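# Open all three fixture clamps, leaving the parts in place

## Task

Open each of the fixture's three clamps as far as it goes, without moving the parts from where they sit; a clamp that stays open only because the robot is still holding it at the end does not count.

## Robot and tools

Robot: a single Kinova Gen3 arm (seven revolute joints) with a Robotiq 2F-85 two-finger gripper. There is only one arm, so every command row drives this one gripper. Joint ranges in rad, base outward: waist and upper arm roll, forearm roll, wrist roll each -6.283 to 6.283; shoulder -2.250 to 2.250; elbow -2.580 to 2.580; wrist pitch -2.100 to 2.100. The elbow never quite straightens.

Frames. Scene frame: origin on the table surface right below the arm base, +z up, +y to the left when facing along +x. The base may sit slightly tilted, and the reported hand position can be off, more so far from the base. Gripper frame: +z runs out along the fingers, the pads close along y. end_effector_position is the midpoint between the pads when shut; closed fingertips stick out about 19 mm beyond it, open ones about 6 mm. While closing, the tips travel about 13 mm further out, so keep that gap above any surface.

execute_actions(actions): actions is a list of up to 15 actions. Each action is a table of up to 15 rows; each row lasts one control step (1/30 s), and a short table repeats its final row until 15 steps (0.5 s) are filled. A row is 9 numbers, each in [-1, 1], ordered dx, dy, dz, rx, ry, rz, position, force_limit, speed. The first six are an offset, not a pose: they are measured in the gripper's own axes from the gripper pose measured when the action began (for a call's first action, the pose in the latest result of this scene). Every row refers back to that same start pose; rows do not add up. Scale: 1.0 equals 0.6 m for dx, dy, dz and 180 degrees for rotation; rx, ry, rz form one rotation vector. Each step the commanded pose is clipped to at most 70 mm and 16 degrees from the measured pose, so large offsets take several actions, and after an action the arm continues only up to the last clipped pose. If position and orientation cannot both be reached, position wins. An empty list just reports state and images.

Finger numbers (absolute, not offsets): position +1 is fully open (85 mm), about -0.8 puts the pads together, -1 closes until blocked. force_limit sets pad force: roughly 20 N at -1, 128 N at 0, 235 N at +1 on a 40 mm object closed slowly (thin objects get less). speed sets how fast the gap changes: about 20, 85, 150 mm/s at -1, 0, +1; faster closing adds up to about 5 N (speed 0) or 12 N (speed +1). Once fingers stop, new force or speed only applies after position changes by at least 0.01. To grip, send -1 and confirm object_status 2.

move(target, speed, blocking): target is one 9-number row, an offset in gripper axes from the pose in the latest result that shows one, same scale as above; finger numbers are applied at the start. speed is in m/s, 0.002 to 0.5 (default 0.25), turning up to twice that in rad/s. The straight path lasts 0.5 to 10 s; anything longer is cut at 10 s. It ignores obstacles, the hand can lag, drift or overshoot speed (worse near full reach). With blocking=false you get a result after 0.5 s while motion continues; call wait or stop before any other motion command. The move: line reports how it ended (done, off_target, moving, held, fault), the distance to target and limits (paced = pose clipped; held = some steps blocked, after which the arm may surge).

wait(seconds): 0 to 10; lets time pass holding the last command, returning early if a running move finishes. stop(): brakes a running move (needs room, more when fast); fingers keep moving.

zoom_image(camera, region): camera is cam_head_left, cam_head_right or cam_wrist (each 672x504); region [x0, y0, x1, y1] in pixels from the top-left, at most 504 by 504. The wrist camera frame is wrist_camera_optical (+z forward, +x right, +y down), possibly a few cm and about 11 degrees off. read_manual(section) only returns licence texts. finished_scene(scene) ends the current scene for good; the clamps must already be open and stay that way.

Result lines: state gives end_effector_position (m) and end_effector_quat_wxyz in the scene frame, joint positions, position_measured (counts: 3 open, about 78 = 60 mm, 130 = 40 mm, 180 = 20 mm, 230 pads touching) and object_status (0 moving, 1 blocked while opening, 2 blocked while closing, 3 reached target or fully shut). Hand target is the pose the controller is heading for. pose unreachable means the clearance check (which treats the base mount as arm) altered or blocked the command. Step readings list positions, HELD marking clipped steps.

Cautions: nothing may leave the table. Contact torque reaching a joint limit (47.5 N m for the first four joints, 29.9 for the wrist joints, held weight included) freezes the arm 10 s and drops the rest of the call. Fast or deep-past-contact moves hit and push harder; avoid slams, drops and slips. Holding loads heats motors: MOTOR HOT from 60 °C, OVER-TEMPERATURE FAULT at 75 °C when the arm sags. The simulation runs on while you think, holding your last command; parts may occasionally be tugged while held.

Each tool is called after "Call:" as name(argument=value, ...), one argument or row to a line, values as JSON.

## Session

Call:
execute_actions(
  actions=[],
)

Scene clock: 0.00 s.
end_effector_position=(+0.8933, -0.0939, +0.3526) position_measured=3 object_status=3 end_effector_quat_wxyz=(+0.348, -0.277, +0.890, -0.105)
Joint positions: [ 0.724  1.048 -0.627  0.679 -0.437  0.798  2.713]
Joint velocities: [-0.     0.001  0.     0.    -0.    -0.     0.001]
Motor temperatures (°C, as the motors report them): [30 24 25 25 32 37 42]
Hand target: +0.893, -0.094, +0.353; +0.348, -0.277, +0.890, -0.105

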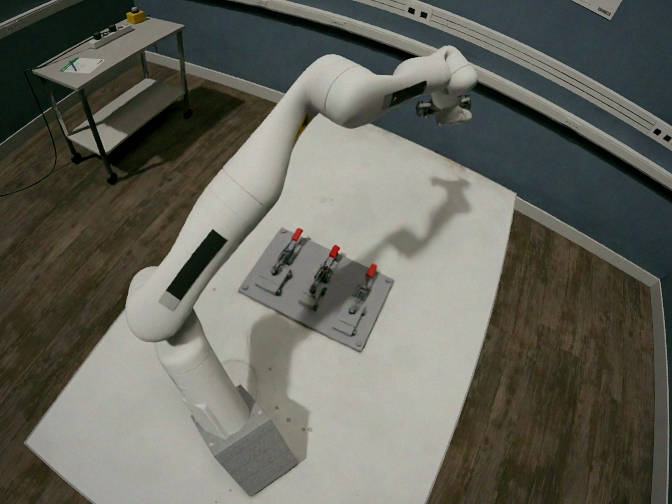

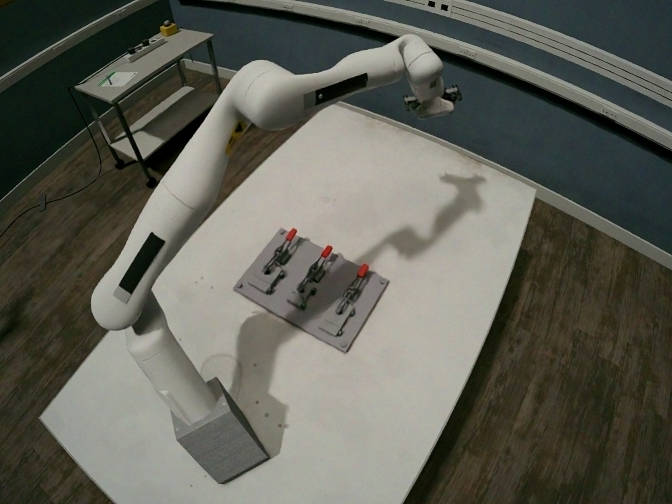

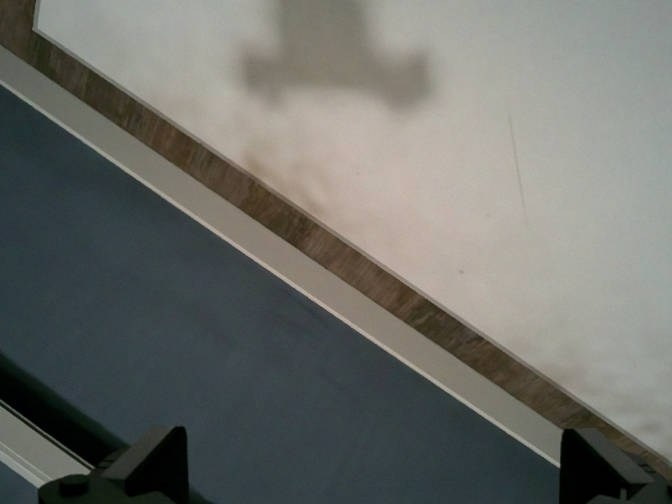

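Call:
move(
  target=[0.374,0.449,-0.283,-0.069,0.230,0.183,0.2,-0.6,0],
  speed=0.3,
)

Scene clock: 2.23 s.
end_effector_position=(+0.5290, -0.0006, +0.2490) position_measured=104 object_status=3 end_effector_quat_wxyz=(-0.000, +0.001, +1.000, -0.002)
Joint positions: [ 0.821  0.597 -0.477  1.588 -0.406  1.029  2.184]
Joint velocities: [ 0.    -0.004 -0.     0.     0.001 -0.001 -0.001]
Motor temperatures (°C, as the motors report them): [30 24 25 25 32 37 42]
Hand target: +0.529, -0.001, +0.249; -0.000, +0.001, +1.000, -0.002
Off the commanded pose: 0.001 m, 0 deg.
move: done

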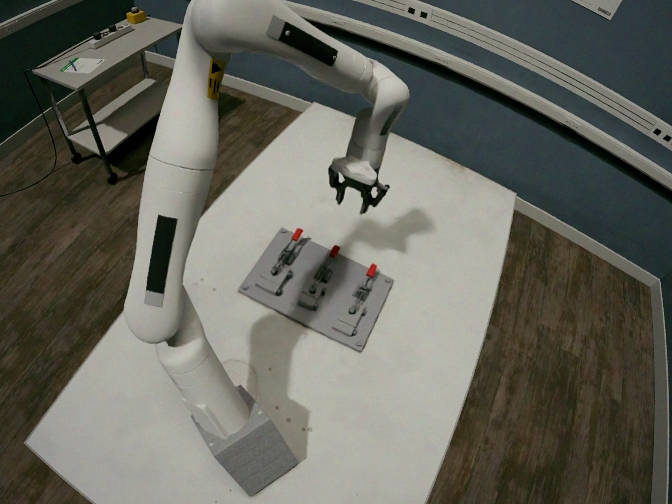

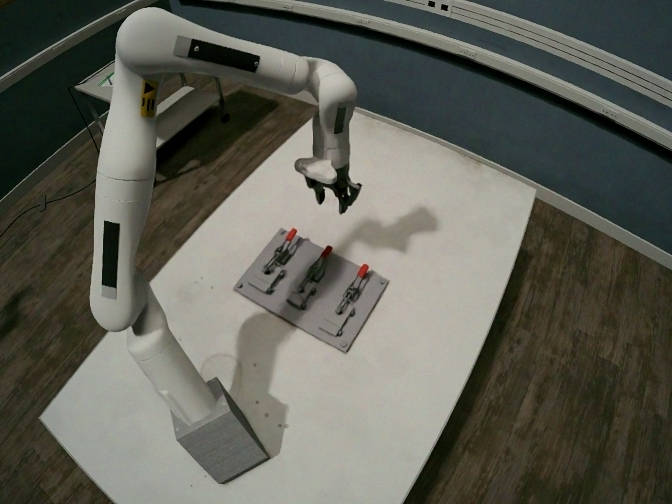

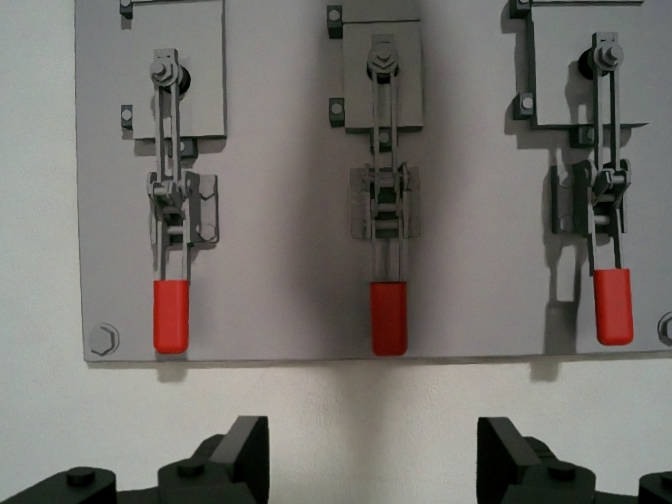

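Call:
move(
  target=[0.023,-0.169,0.257,0,0,0,0.2,-0.6,0],
  speed=0.25,
)

Scene clock: 3.60 s.
end_effector_position=(+0.5155, -0.1025, +0.0958) position_measured=104 object_status=3 end_effector_quat_wxyz=(-0.000, +0.001, +1.000, -0.002)
Joint positions: [ 0.77   0.955 -0.451  1.606 -0.385  0.696  2.346]
Joint velocities: [-0.001  0.006  0.    -0.    -0.     0.001 -0.   ]
Motor temperatures (°C, as the motors report them): [30 24 25 25 32 37 42]
Hand target: +0.515, -0.103, +0.096; -0.000, +0.001, +1.000, -0.001
Off the commanded pose: 0.001 m, 0 deg.
move: done

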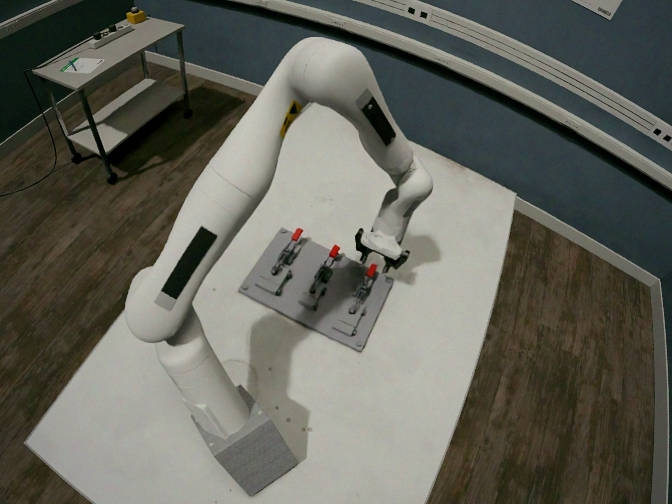

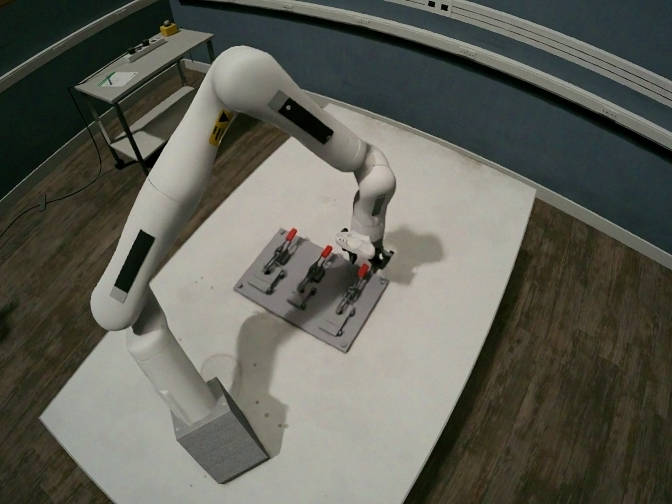

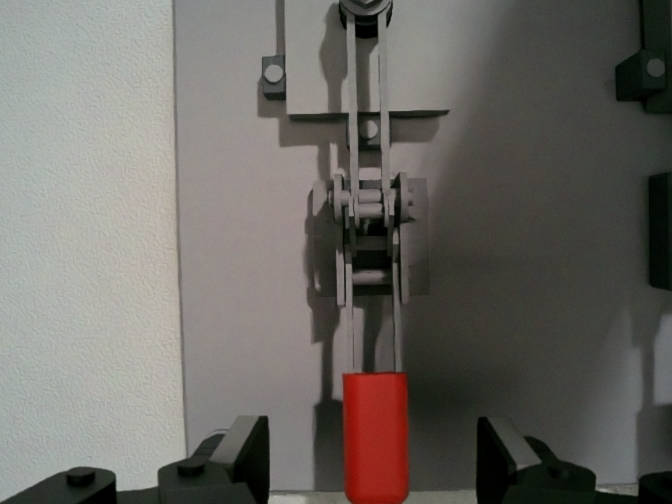

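Call:
move(
  target=[-0.005,0.002,0.082,0,0,0,0.2,-0.6,0],
  speed=0.08,
)

Call:
move(
  target=[0,0,0,0,0,0,-1,-0.6,0],
)

Call:
move(
  target=[0.016,0,-0.031,0,0,0,-1,-0.6,0],
  speed=0.04,
)

Call:
move(
  target=[0.03,0,-0.022,0,0,0,-1,-0.6,0],
  speed=0.04,
)

Scene clock: 4.77 s.
end_effector_position=(+0.5187, -0.1016, +0.0469) position_measured=104 object_status=3 end_effector_quat_wxyz=(+0.000, +0.001, +1.000, -0.002)
Joint positions: [ 0.714  1.036 -0.456  1.599 -0.393  0.602  2.347]
Joint velocities: [-0.002  0.004 -0.    -0.    -0.    -0.    -0.001]
Motor temperatures (°C, as the motors report them): [30 24 25 25 32 37 42]
Hand target: +0.519, -0.101, +0.047; +0.000, +0.001, +1.000, -0.002
Off the commanded pose: 0.000 m, 0 deg.
move: done

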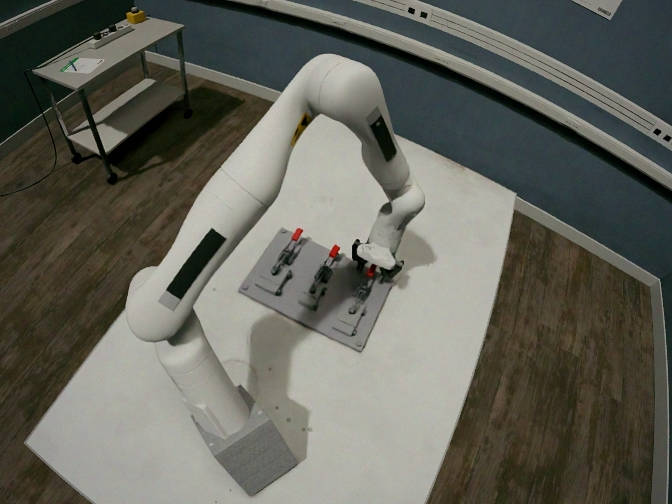

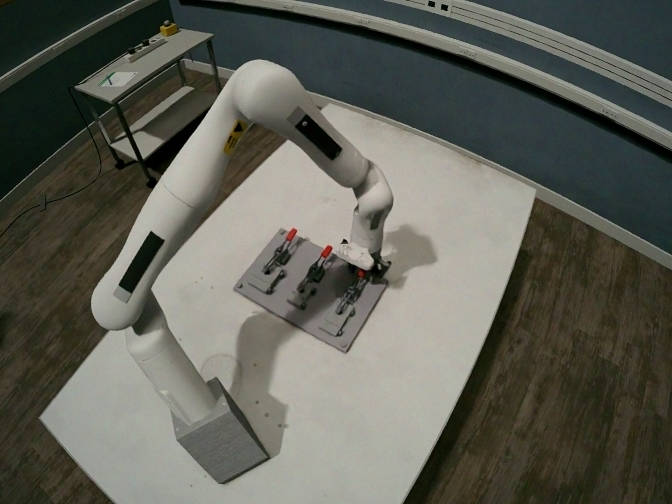

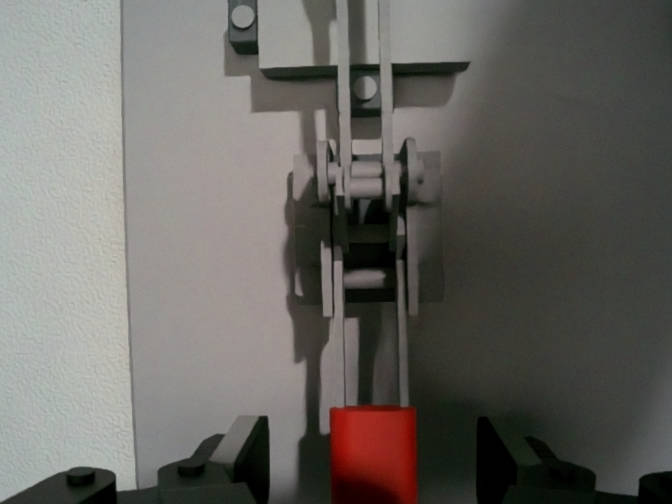

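Scene clock: 5.40 s.
end_effector_position=(+0.5188, -0.1015, +0.0469) position_measured=188 object_status=2 end_effector_quat_wxyz=(+0.000, +0.000, +1.000, -0.002)
Joint positions: [ 0.714  1.036 -0.456  1.599 -0.392  0.602  2.348]
Joint velocities: [ 0.    -0.002 -0.    -0.     0.    -0.    -0.001]
Motor temperatures (°C, as the motors report them): [30 24 25 25 32 37 42]
Hand target: +0.519, -0.102, +0.047; +0.000, +0.001, +1.000, -0.002
Off the commanded pose: 0.000 m, 0 deg.
move: done

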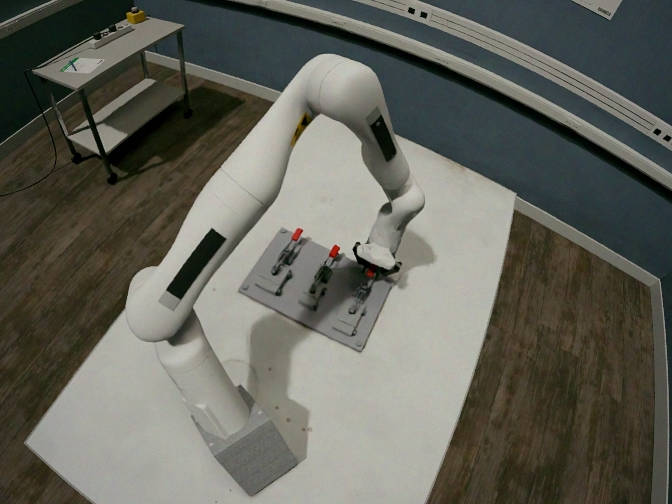

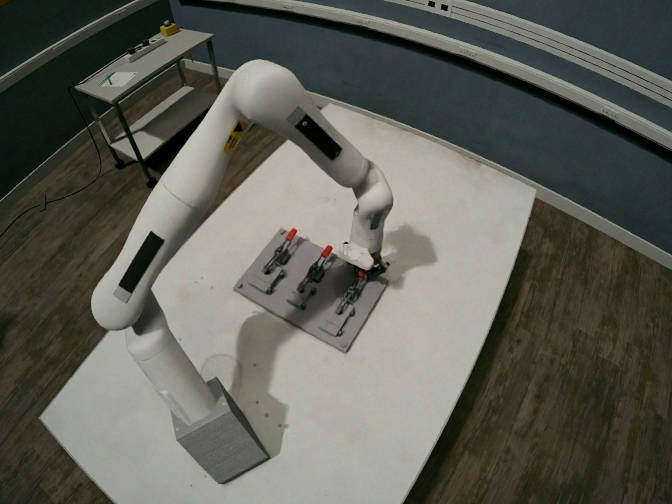

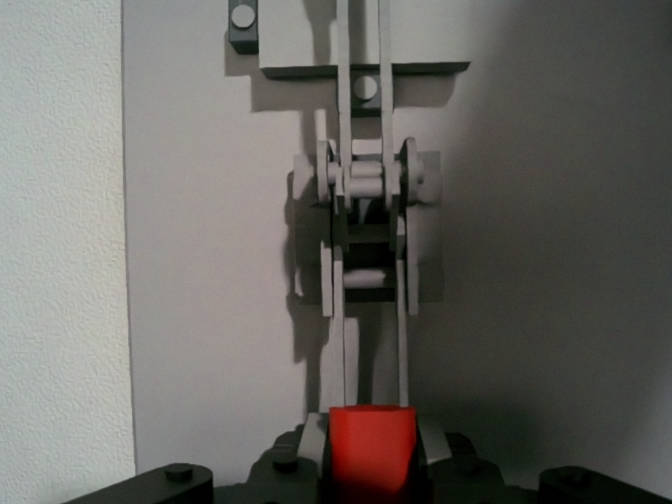

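Scene clock: 6.17 s.
end_effector_position=(+0.5080, -0.1016, +0.0622) position_measured=188 object_status=2 end_effector_quat_wxyz=(-0.001, -0.000, +1.000, -0.002)
Joint positions: [ 0.746  1.006 -0.461  1.633 -0.39   0.613  2.36 ]
Joint velocities: [ 0.001  0.001 -0.001  0.001  0.001 -0.001 -0.001]
Motor temperatures (°C, as the motors report them): [30 24 25 25 32 37 42]
Hand target: +0.509, -0.101, +0.065; +0.000, +0.000, +1.000, -0.002
Off the commanded pose: 0.004 m, 0 deg.
move: off_target

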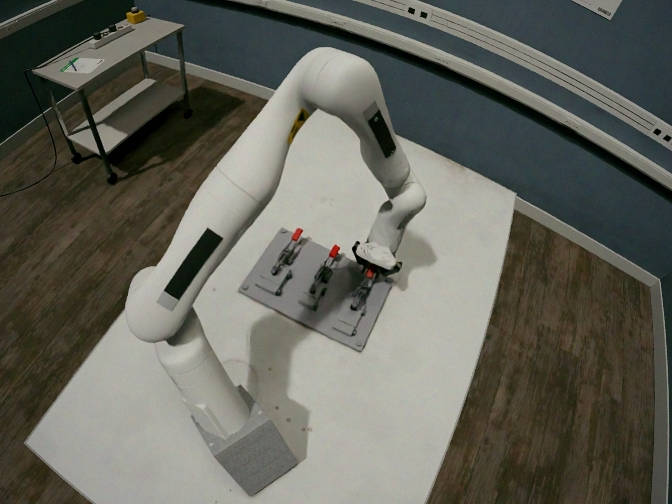

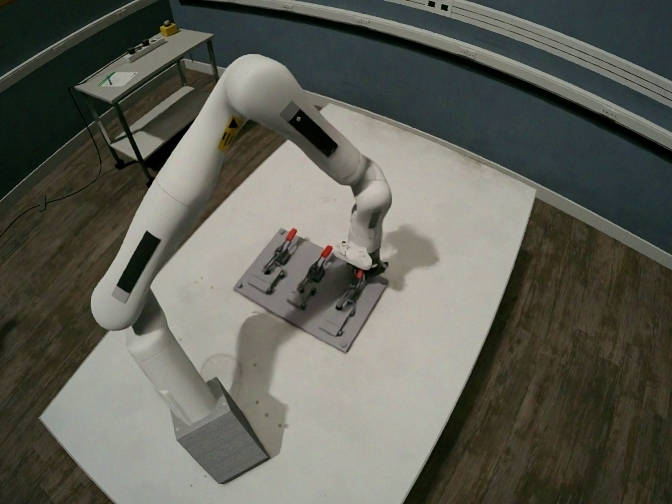

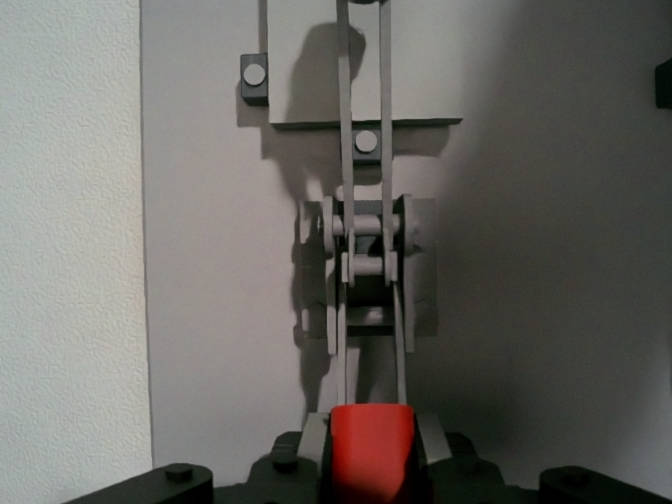

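Scene clock: 6.97 s.
end_effector_position=(+0.4923, -0.1020, +0.0725) position_measured=188 object_status=2 end_effector_quat_wxyz=(+0.000, -0.002, +1.000, -0.002)
Joint positions: [ 0.784  0.983 -0.474  1.688 -0.391  0.595  2.387]
Joint velocities: [ 0.001  0.001 -0.001  0.001 -0.001 -0.     0.001]
Motor temperatures (°C, as the motors report them): [30 24 25 25 32 37 42]
Hand target: +0.490, -0.102, +0.075; -0.001, -0.000, +1.000, -0.002
Off the commanded pose: 0.004 m, 0 deg.
move: off_target

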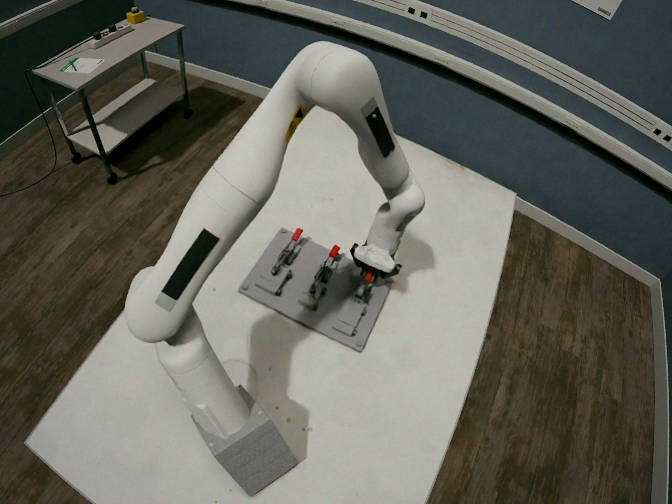

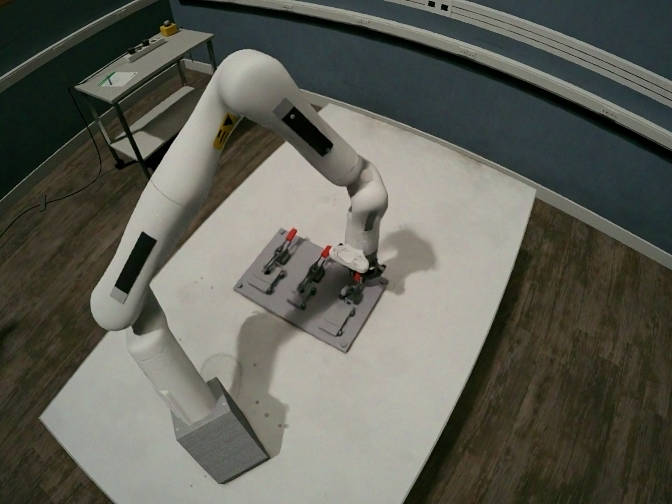

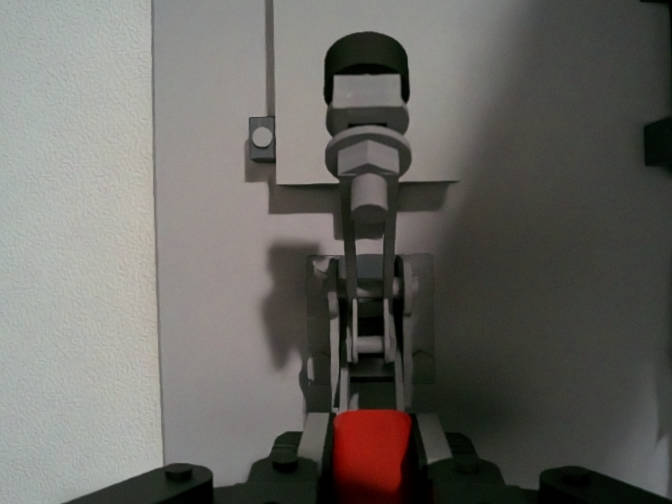

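Call:
execute_actions(
  actions=[],
)

Scene clock: 7.27 s.
end_effector_position=(+0.4923, -0.1020, +0.0726) position_measured=188 object_status=2 end_effector_quat_wxyz=(+0.000, -0.002, +1.000, -0.002)
Joint positions: [ 0.784  0.983 -0.474  1.688 -0.391  0.595  2.387]
Joint velocities: [-0. -0.  0.  0. -0.  0. -0.]
Motor temperatures (°C, as the motors report them): [30 24 25 25 32 37 42]
Hand target: +0.490, -0.102, +0.075; -0.001, -0.000, +1.000, -0.002
Off the commanded pose: 0.004 m, 0 deg.

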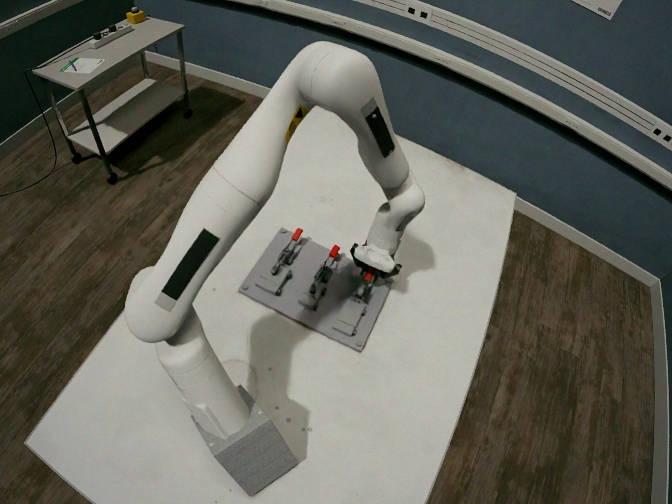

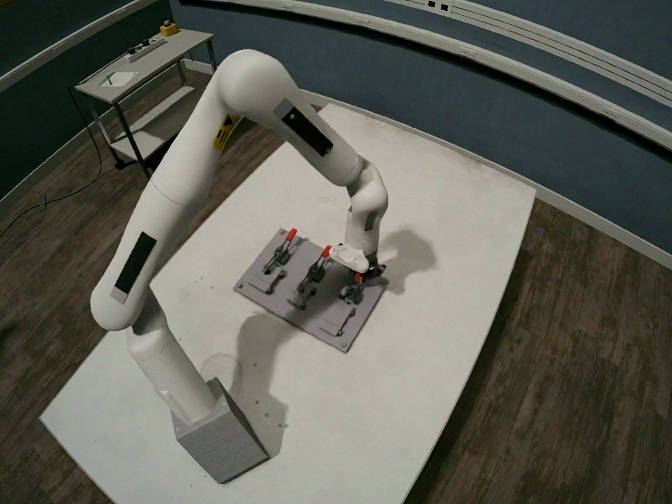

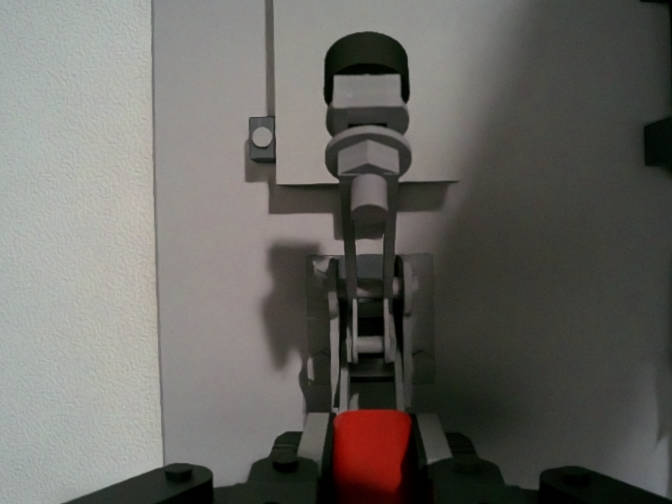

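Call:
move(
  target=[0.022,0,-0.012,0,0,0,-1,-0.6,0],
  speed=0.04,
)

Call:
execute_actions(
  actions=[
    [[0,0,0,0,0,0,0.2,-0.6,0.5]],
  ],
)

Call:
move(
  target=[-0.06,0,-0.045,0,0,0,0.2,-0.6,0.5],
  speed=0.1,
)

Scene clock: 8.10 s.
end_effector_position=(+0.4815, -0.1022, +0.0761) position_measured=188 object_status=2 end_effector_quat_wxyz=(+0.002, -0.002, +1.000, -0.003)
Joint positions: [ 0.808  0.974 -0.484  1.724 -0.394  0.574  2.408]
Joint velocities: [ 0.001  0.001 -0.     0.001 -0.002 -0.001  0.   ]
Motor temperatures (°C, as the motors report them): [30 24 25 25 32 37 42]
Hand target: +0.479, -0.102, +0.080; +0.000, -0.002, +1.000, -0.002
Off the commanded pose: 0.004 m, 0 deg.
move: off_target

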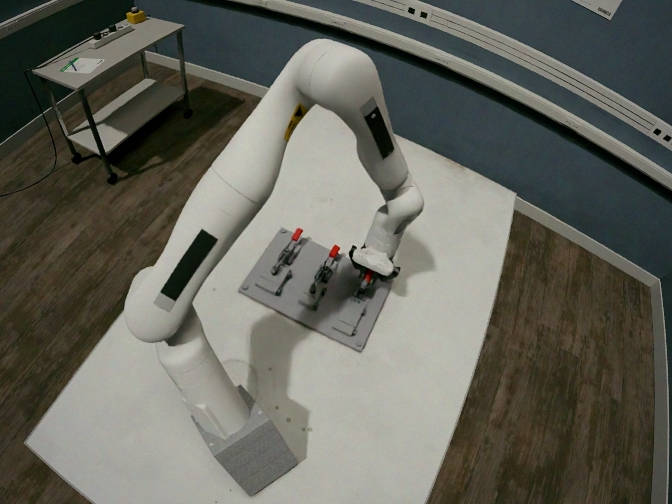

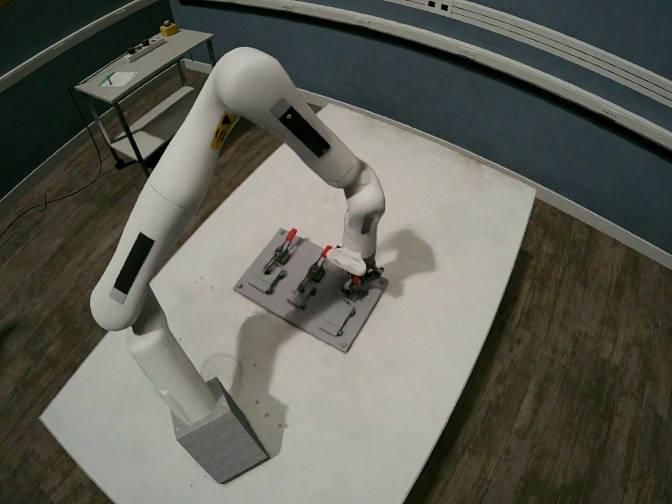

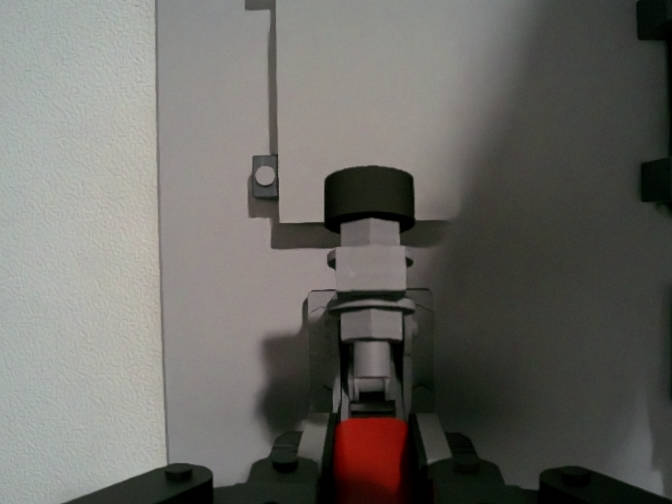

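Scene clock: 8.60 s.
end_effector_position=(+0.4815, -0.1022, +0.0760) position_measured=104 object_status=0 end_effector_quat_wxyz=(+0.002, -0.002, +1.000, -0.003)
Joint positions: [ 0.808  0.974 -0.484  1.724 -0.394  0.575  2.408]
Joint velocities: [ 0.001 -0.003 -0.     0.    -0.001 -0.     0.001]
Motor temperatures (°C, as the motors report them): [30 24 25 25 32 37 42]
Hand target: +0.482, -0.102, +0.076; +0.002, -0.002, +1.000, -0.003
Off the commanded pose: 0.000 m, 0 deg.
Step readings (end_effector_position):
0: (+0.4815, -0.1022, +0.0761)
1: (+0.4817, -0.1021, +0.0754)
2: (+0.4825, -0.1022, +0.0744)
4: (+0.4818, -0.1016, +0.0749)
8: (+0.4814, -0.1021, +0.0758)
15: end_effector_position above

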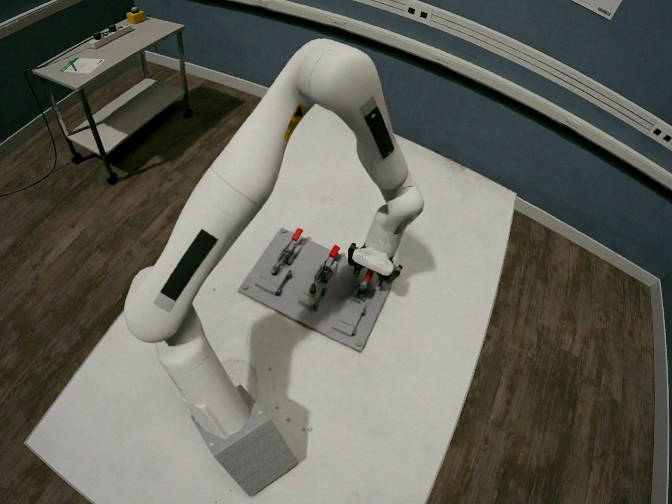

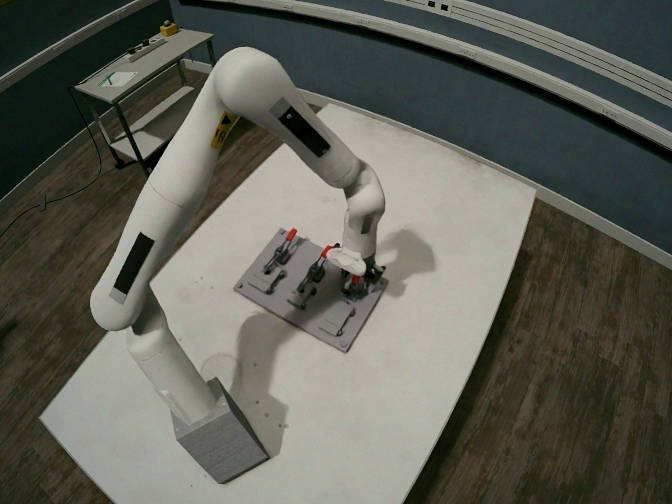

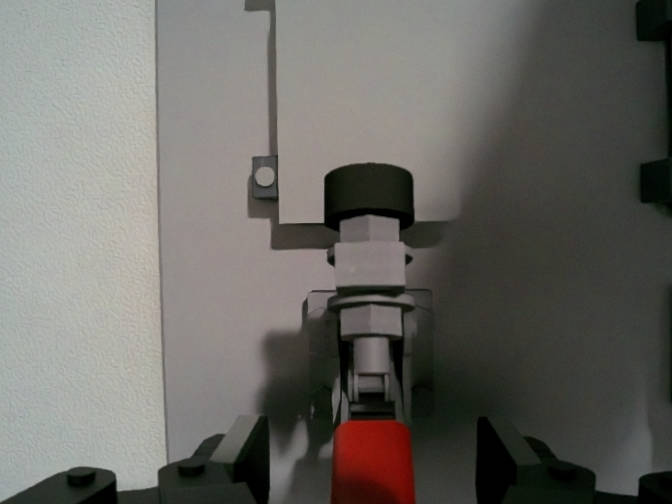

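Scene clock: 9.33 s.
end_effector_position=(+0.5174, -0.1019, +0.1032) position_measured=104 object_status=3 end_effector_quat_wxyz=(+0.002, -0.002, +1.000, -0.003)
Joint positions: [ 0.776  0.942 -0.453  1.603 -0.382  0.708  2.347]
Joint velocities: [-0.003 -0.001 -0.002 -0.001  0.001  0.    -0.001]
Motor temperatures (°C, as the motors report them): [30 24 25 25 32 37 42]
Hand target: +0.517, -0.102, +0.103; +0.002, -0.002, +1.000, -0.003
Off the commanded pose: 0.000 m, 0 deg.
move: done

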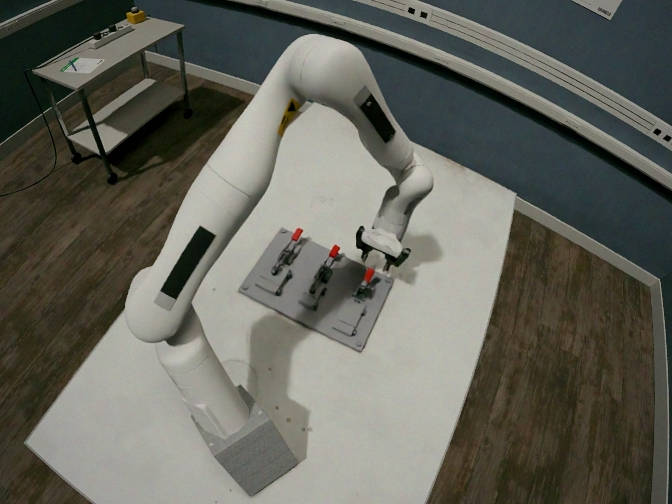

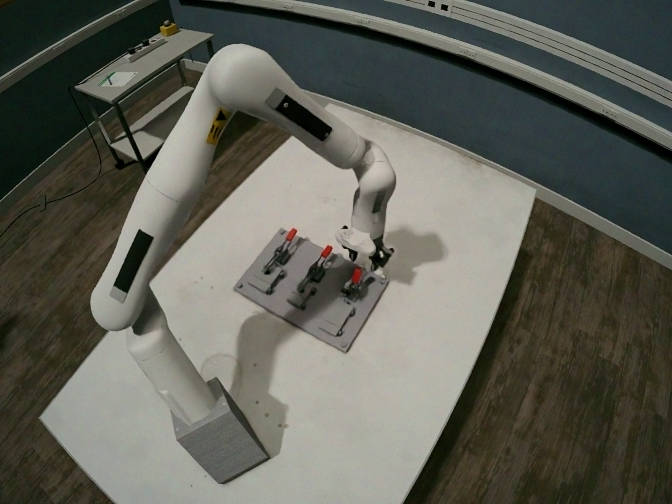

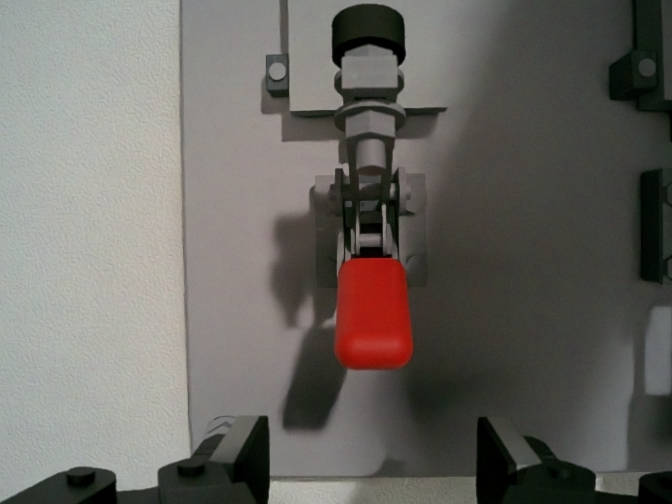

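Call:
execute_actions(
  actions=[
    [[0,0,0,0,0,0,-1,-0.6,1]],
  ],
)

Call:
move(
  target=[0.06,0,0,0,0,0,-1,-0.6,1],
  speed=0.035,
)

Scene clock: 9.93 s.
end_effector_position=(+0.5174, -0.1019, +0.1032) position_measured=231 object_status=0 end_effector_quat_wxyz=(+0.002, -0.002, +1.000, -0.003)
Joint positions: [ 0.777  0.943 -0.453  1.603 -0.382  0.708  2.347]
Joint velocities: [ 0.     0.     0.    -0.     0.001 -0.    -0.   ]
Motor temperatures (°C, as the motors report them): [30 24 25 25 32 37 42]
Hand target: +0.517, -0.102, +0.103; +0.002, -0.002, +1.000, -0.003
Off the commanded pose: 0.000 m, 0 deg.
Step readings (end_effector_position):
0: (+0.5175, -0.1018, +0.1032)
1: (+0.5175, -0.1018, +0.1032)
2: (+0.5174, -0.1019, +0.1032)
4: (+0.5174, -0.1020, +0.1032)
8: (+0.5174, -0.1019, +0.1032)
15: end_effector_position above

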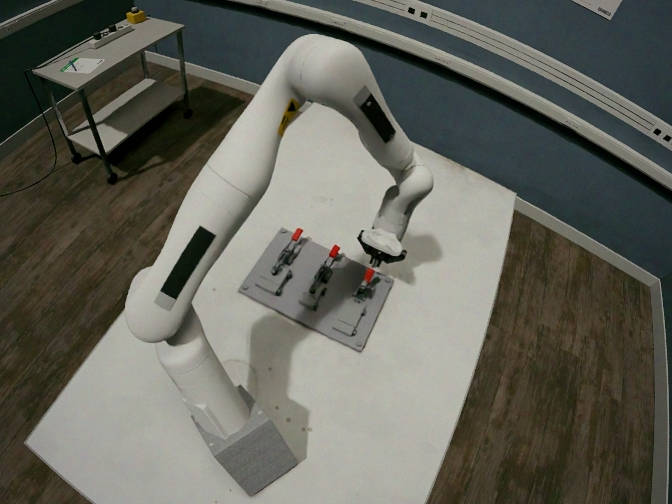

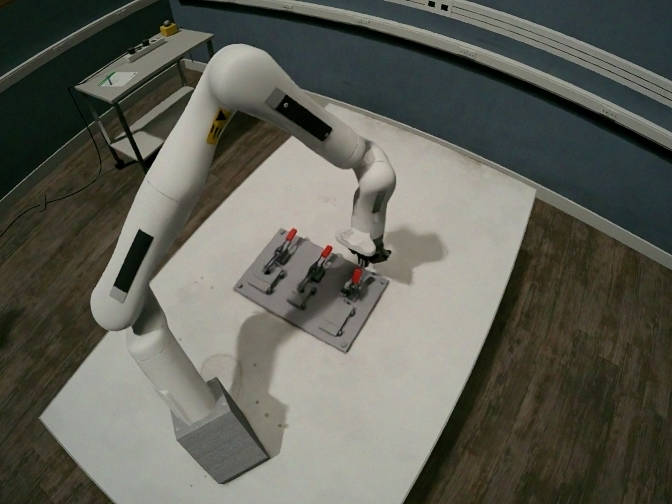

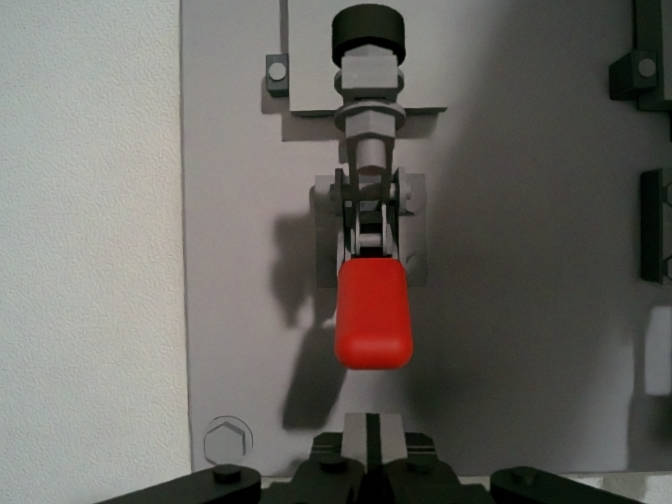

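Scene clock: 11.20 s.
end_effector_position=(+0.4880, -0.1020, +0.1044) position_measured=231 object_status=3 end_effector_quat_wxyz=(+0.007, -0.004, +1.000, -0.005)
Joint positions: [ 0.834  0.924 -0.482  1.713 -0.394  0.63   2.405]
Joint velocities: [ 0.001 -0.002  0.002  0.001 -0.004  0.001  0.003]
Motor temperatures (°C, as the motors report them): [30 24 25 25 32 37 42]
Hand target: +0.481, -0.102, +0.103; +0.002, -0.002, +1.000, -0.003
Off the commanded pose: 0.007 m, 1 deg.
move: off_target

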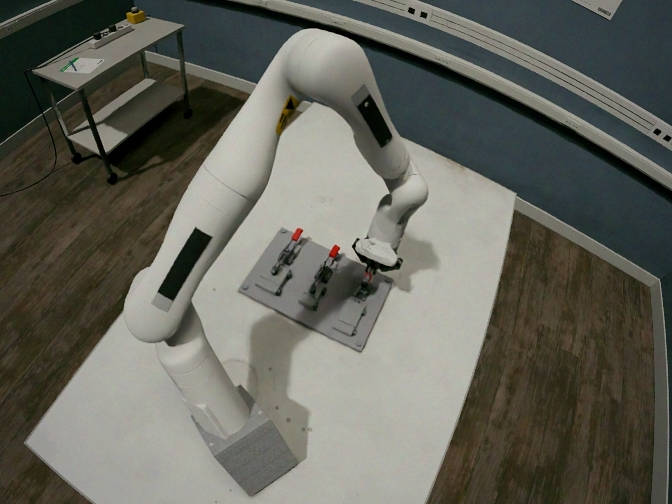

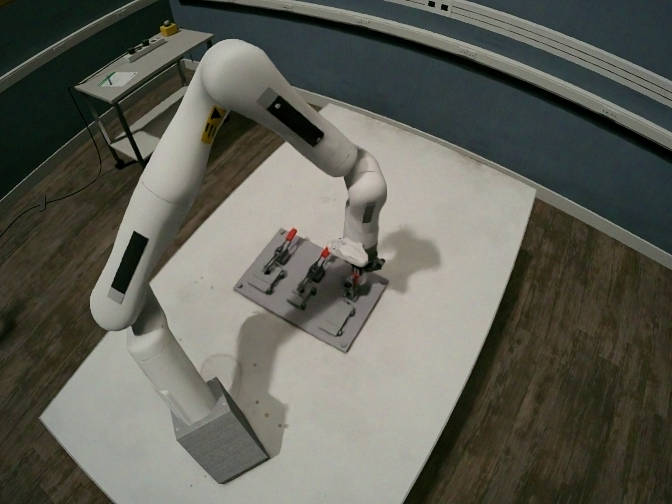

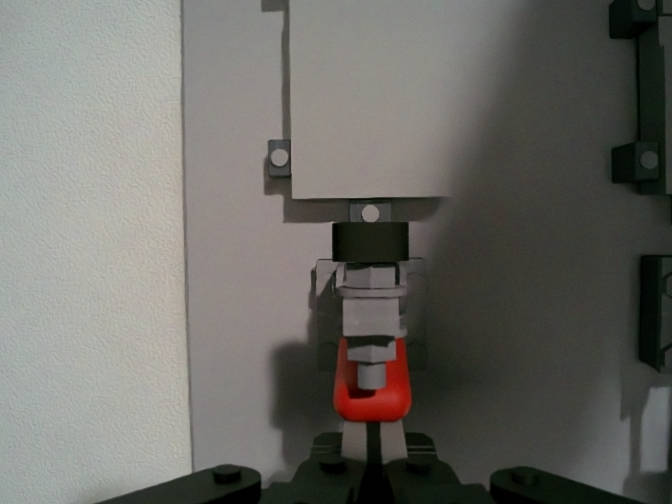

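Call:
move(
  target=[-0.02,0,-0.005,0,0,0,0.2,-0.6,0.5],
  speed=0.08,
)

Call:
move(
  target=[-0.025,0.183,0,0,0,0,0.2,-0.6,0.5],
  speed=0.2,
)

Scene clock: 12.17 s.
end_effector_position=(+0.4999, -0.1019, +0.1076) position_measured=104 object_status=0 end_effector_quat_wxyz=(+0.007, -0.004, +1.000, -0.005)
Joint positions: [ 0.817  0.923 -0.472  1.674 -0.391  0.661  2.386]
Joint velocities: [-0.001 -0.    -0.    -0.     0.001  0.    -0.001]
Motor temperatures (°C, as the motors report them): [30 24 25 25 32 37 42]
Hand target: +0.500, -0.102, +0.108; +0.007, -0.004, +1.000, -0.005
Off the commanded pose: 0.000 m, 0 deg.
move: done

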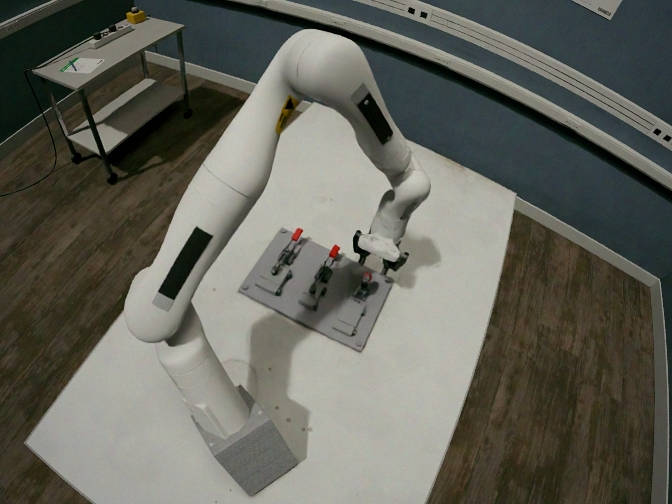

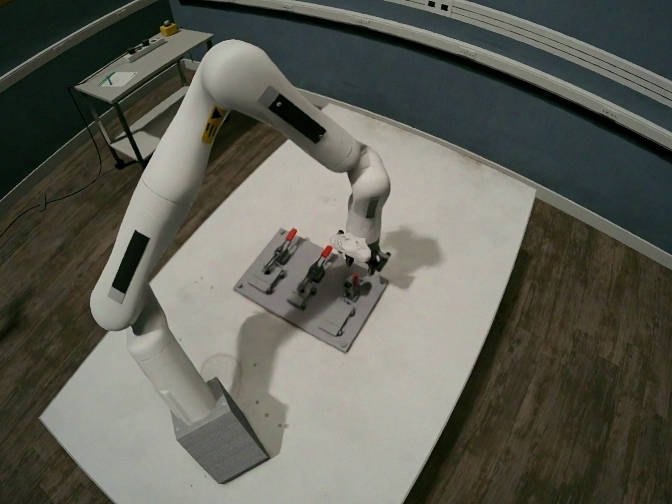

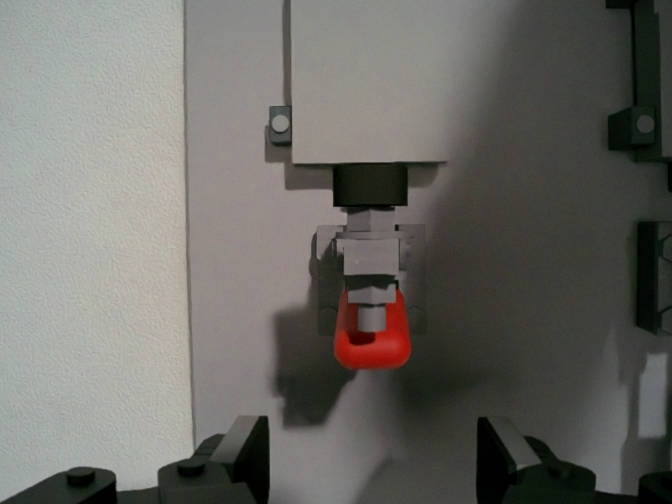

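Scene clock: 13.07 s.
end_effector_position=(+0.5133, +0.0075, +0.1065) position_measured=104 object_status=3 end_effector_quat_wxyz=(+0.007, -0.004, +1.000, -0.005)
Joint positions: [ 0.678  0.761 -0.515  1.79  -0.457  0.598  2.235]
Joint velocities: [-0.005 -0.009 -0.004  0.     0.004 -0.001 -0.004]
Motor temperatures (°C, as the motors report them): [30 24 25 25 32 37 42]
Hand target: +0.514, +0.008, +0.107; +0.007, -0.004, +1.000, -0.005
Off the commanded pose: 0.001 m, 0 deg.
move: done

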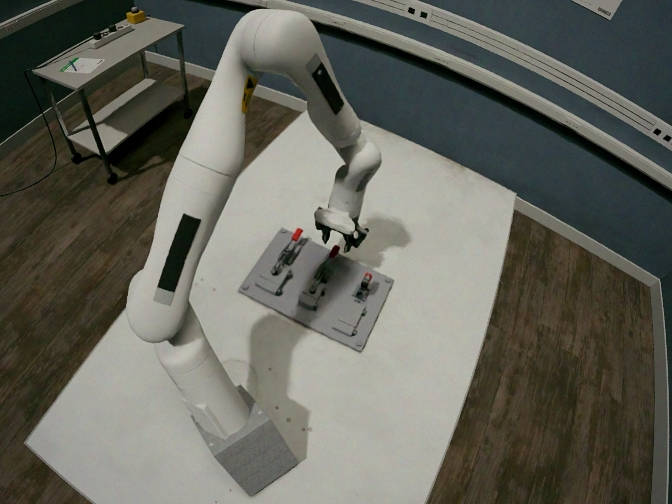

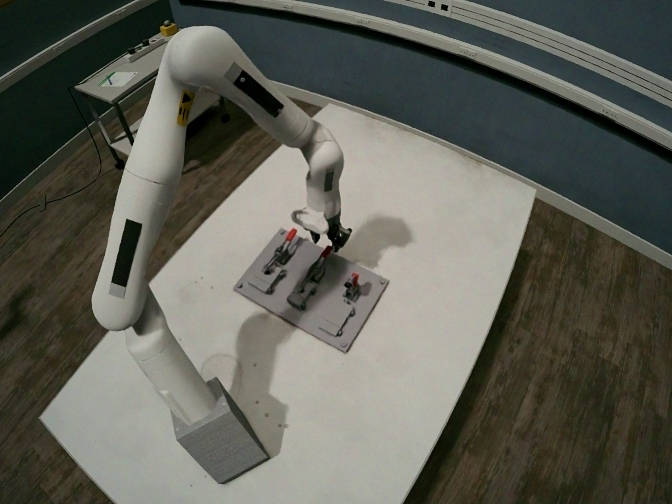

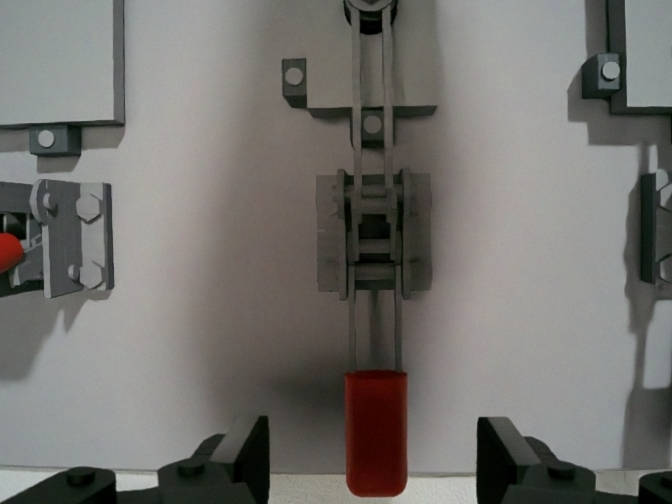

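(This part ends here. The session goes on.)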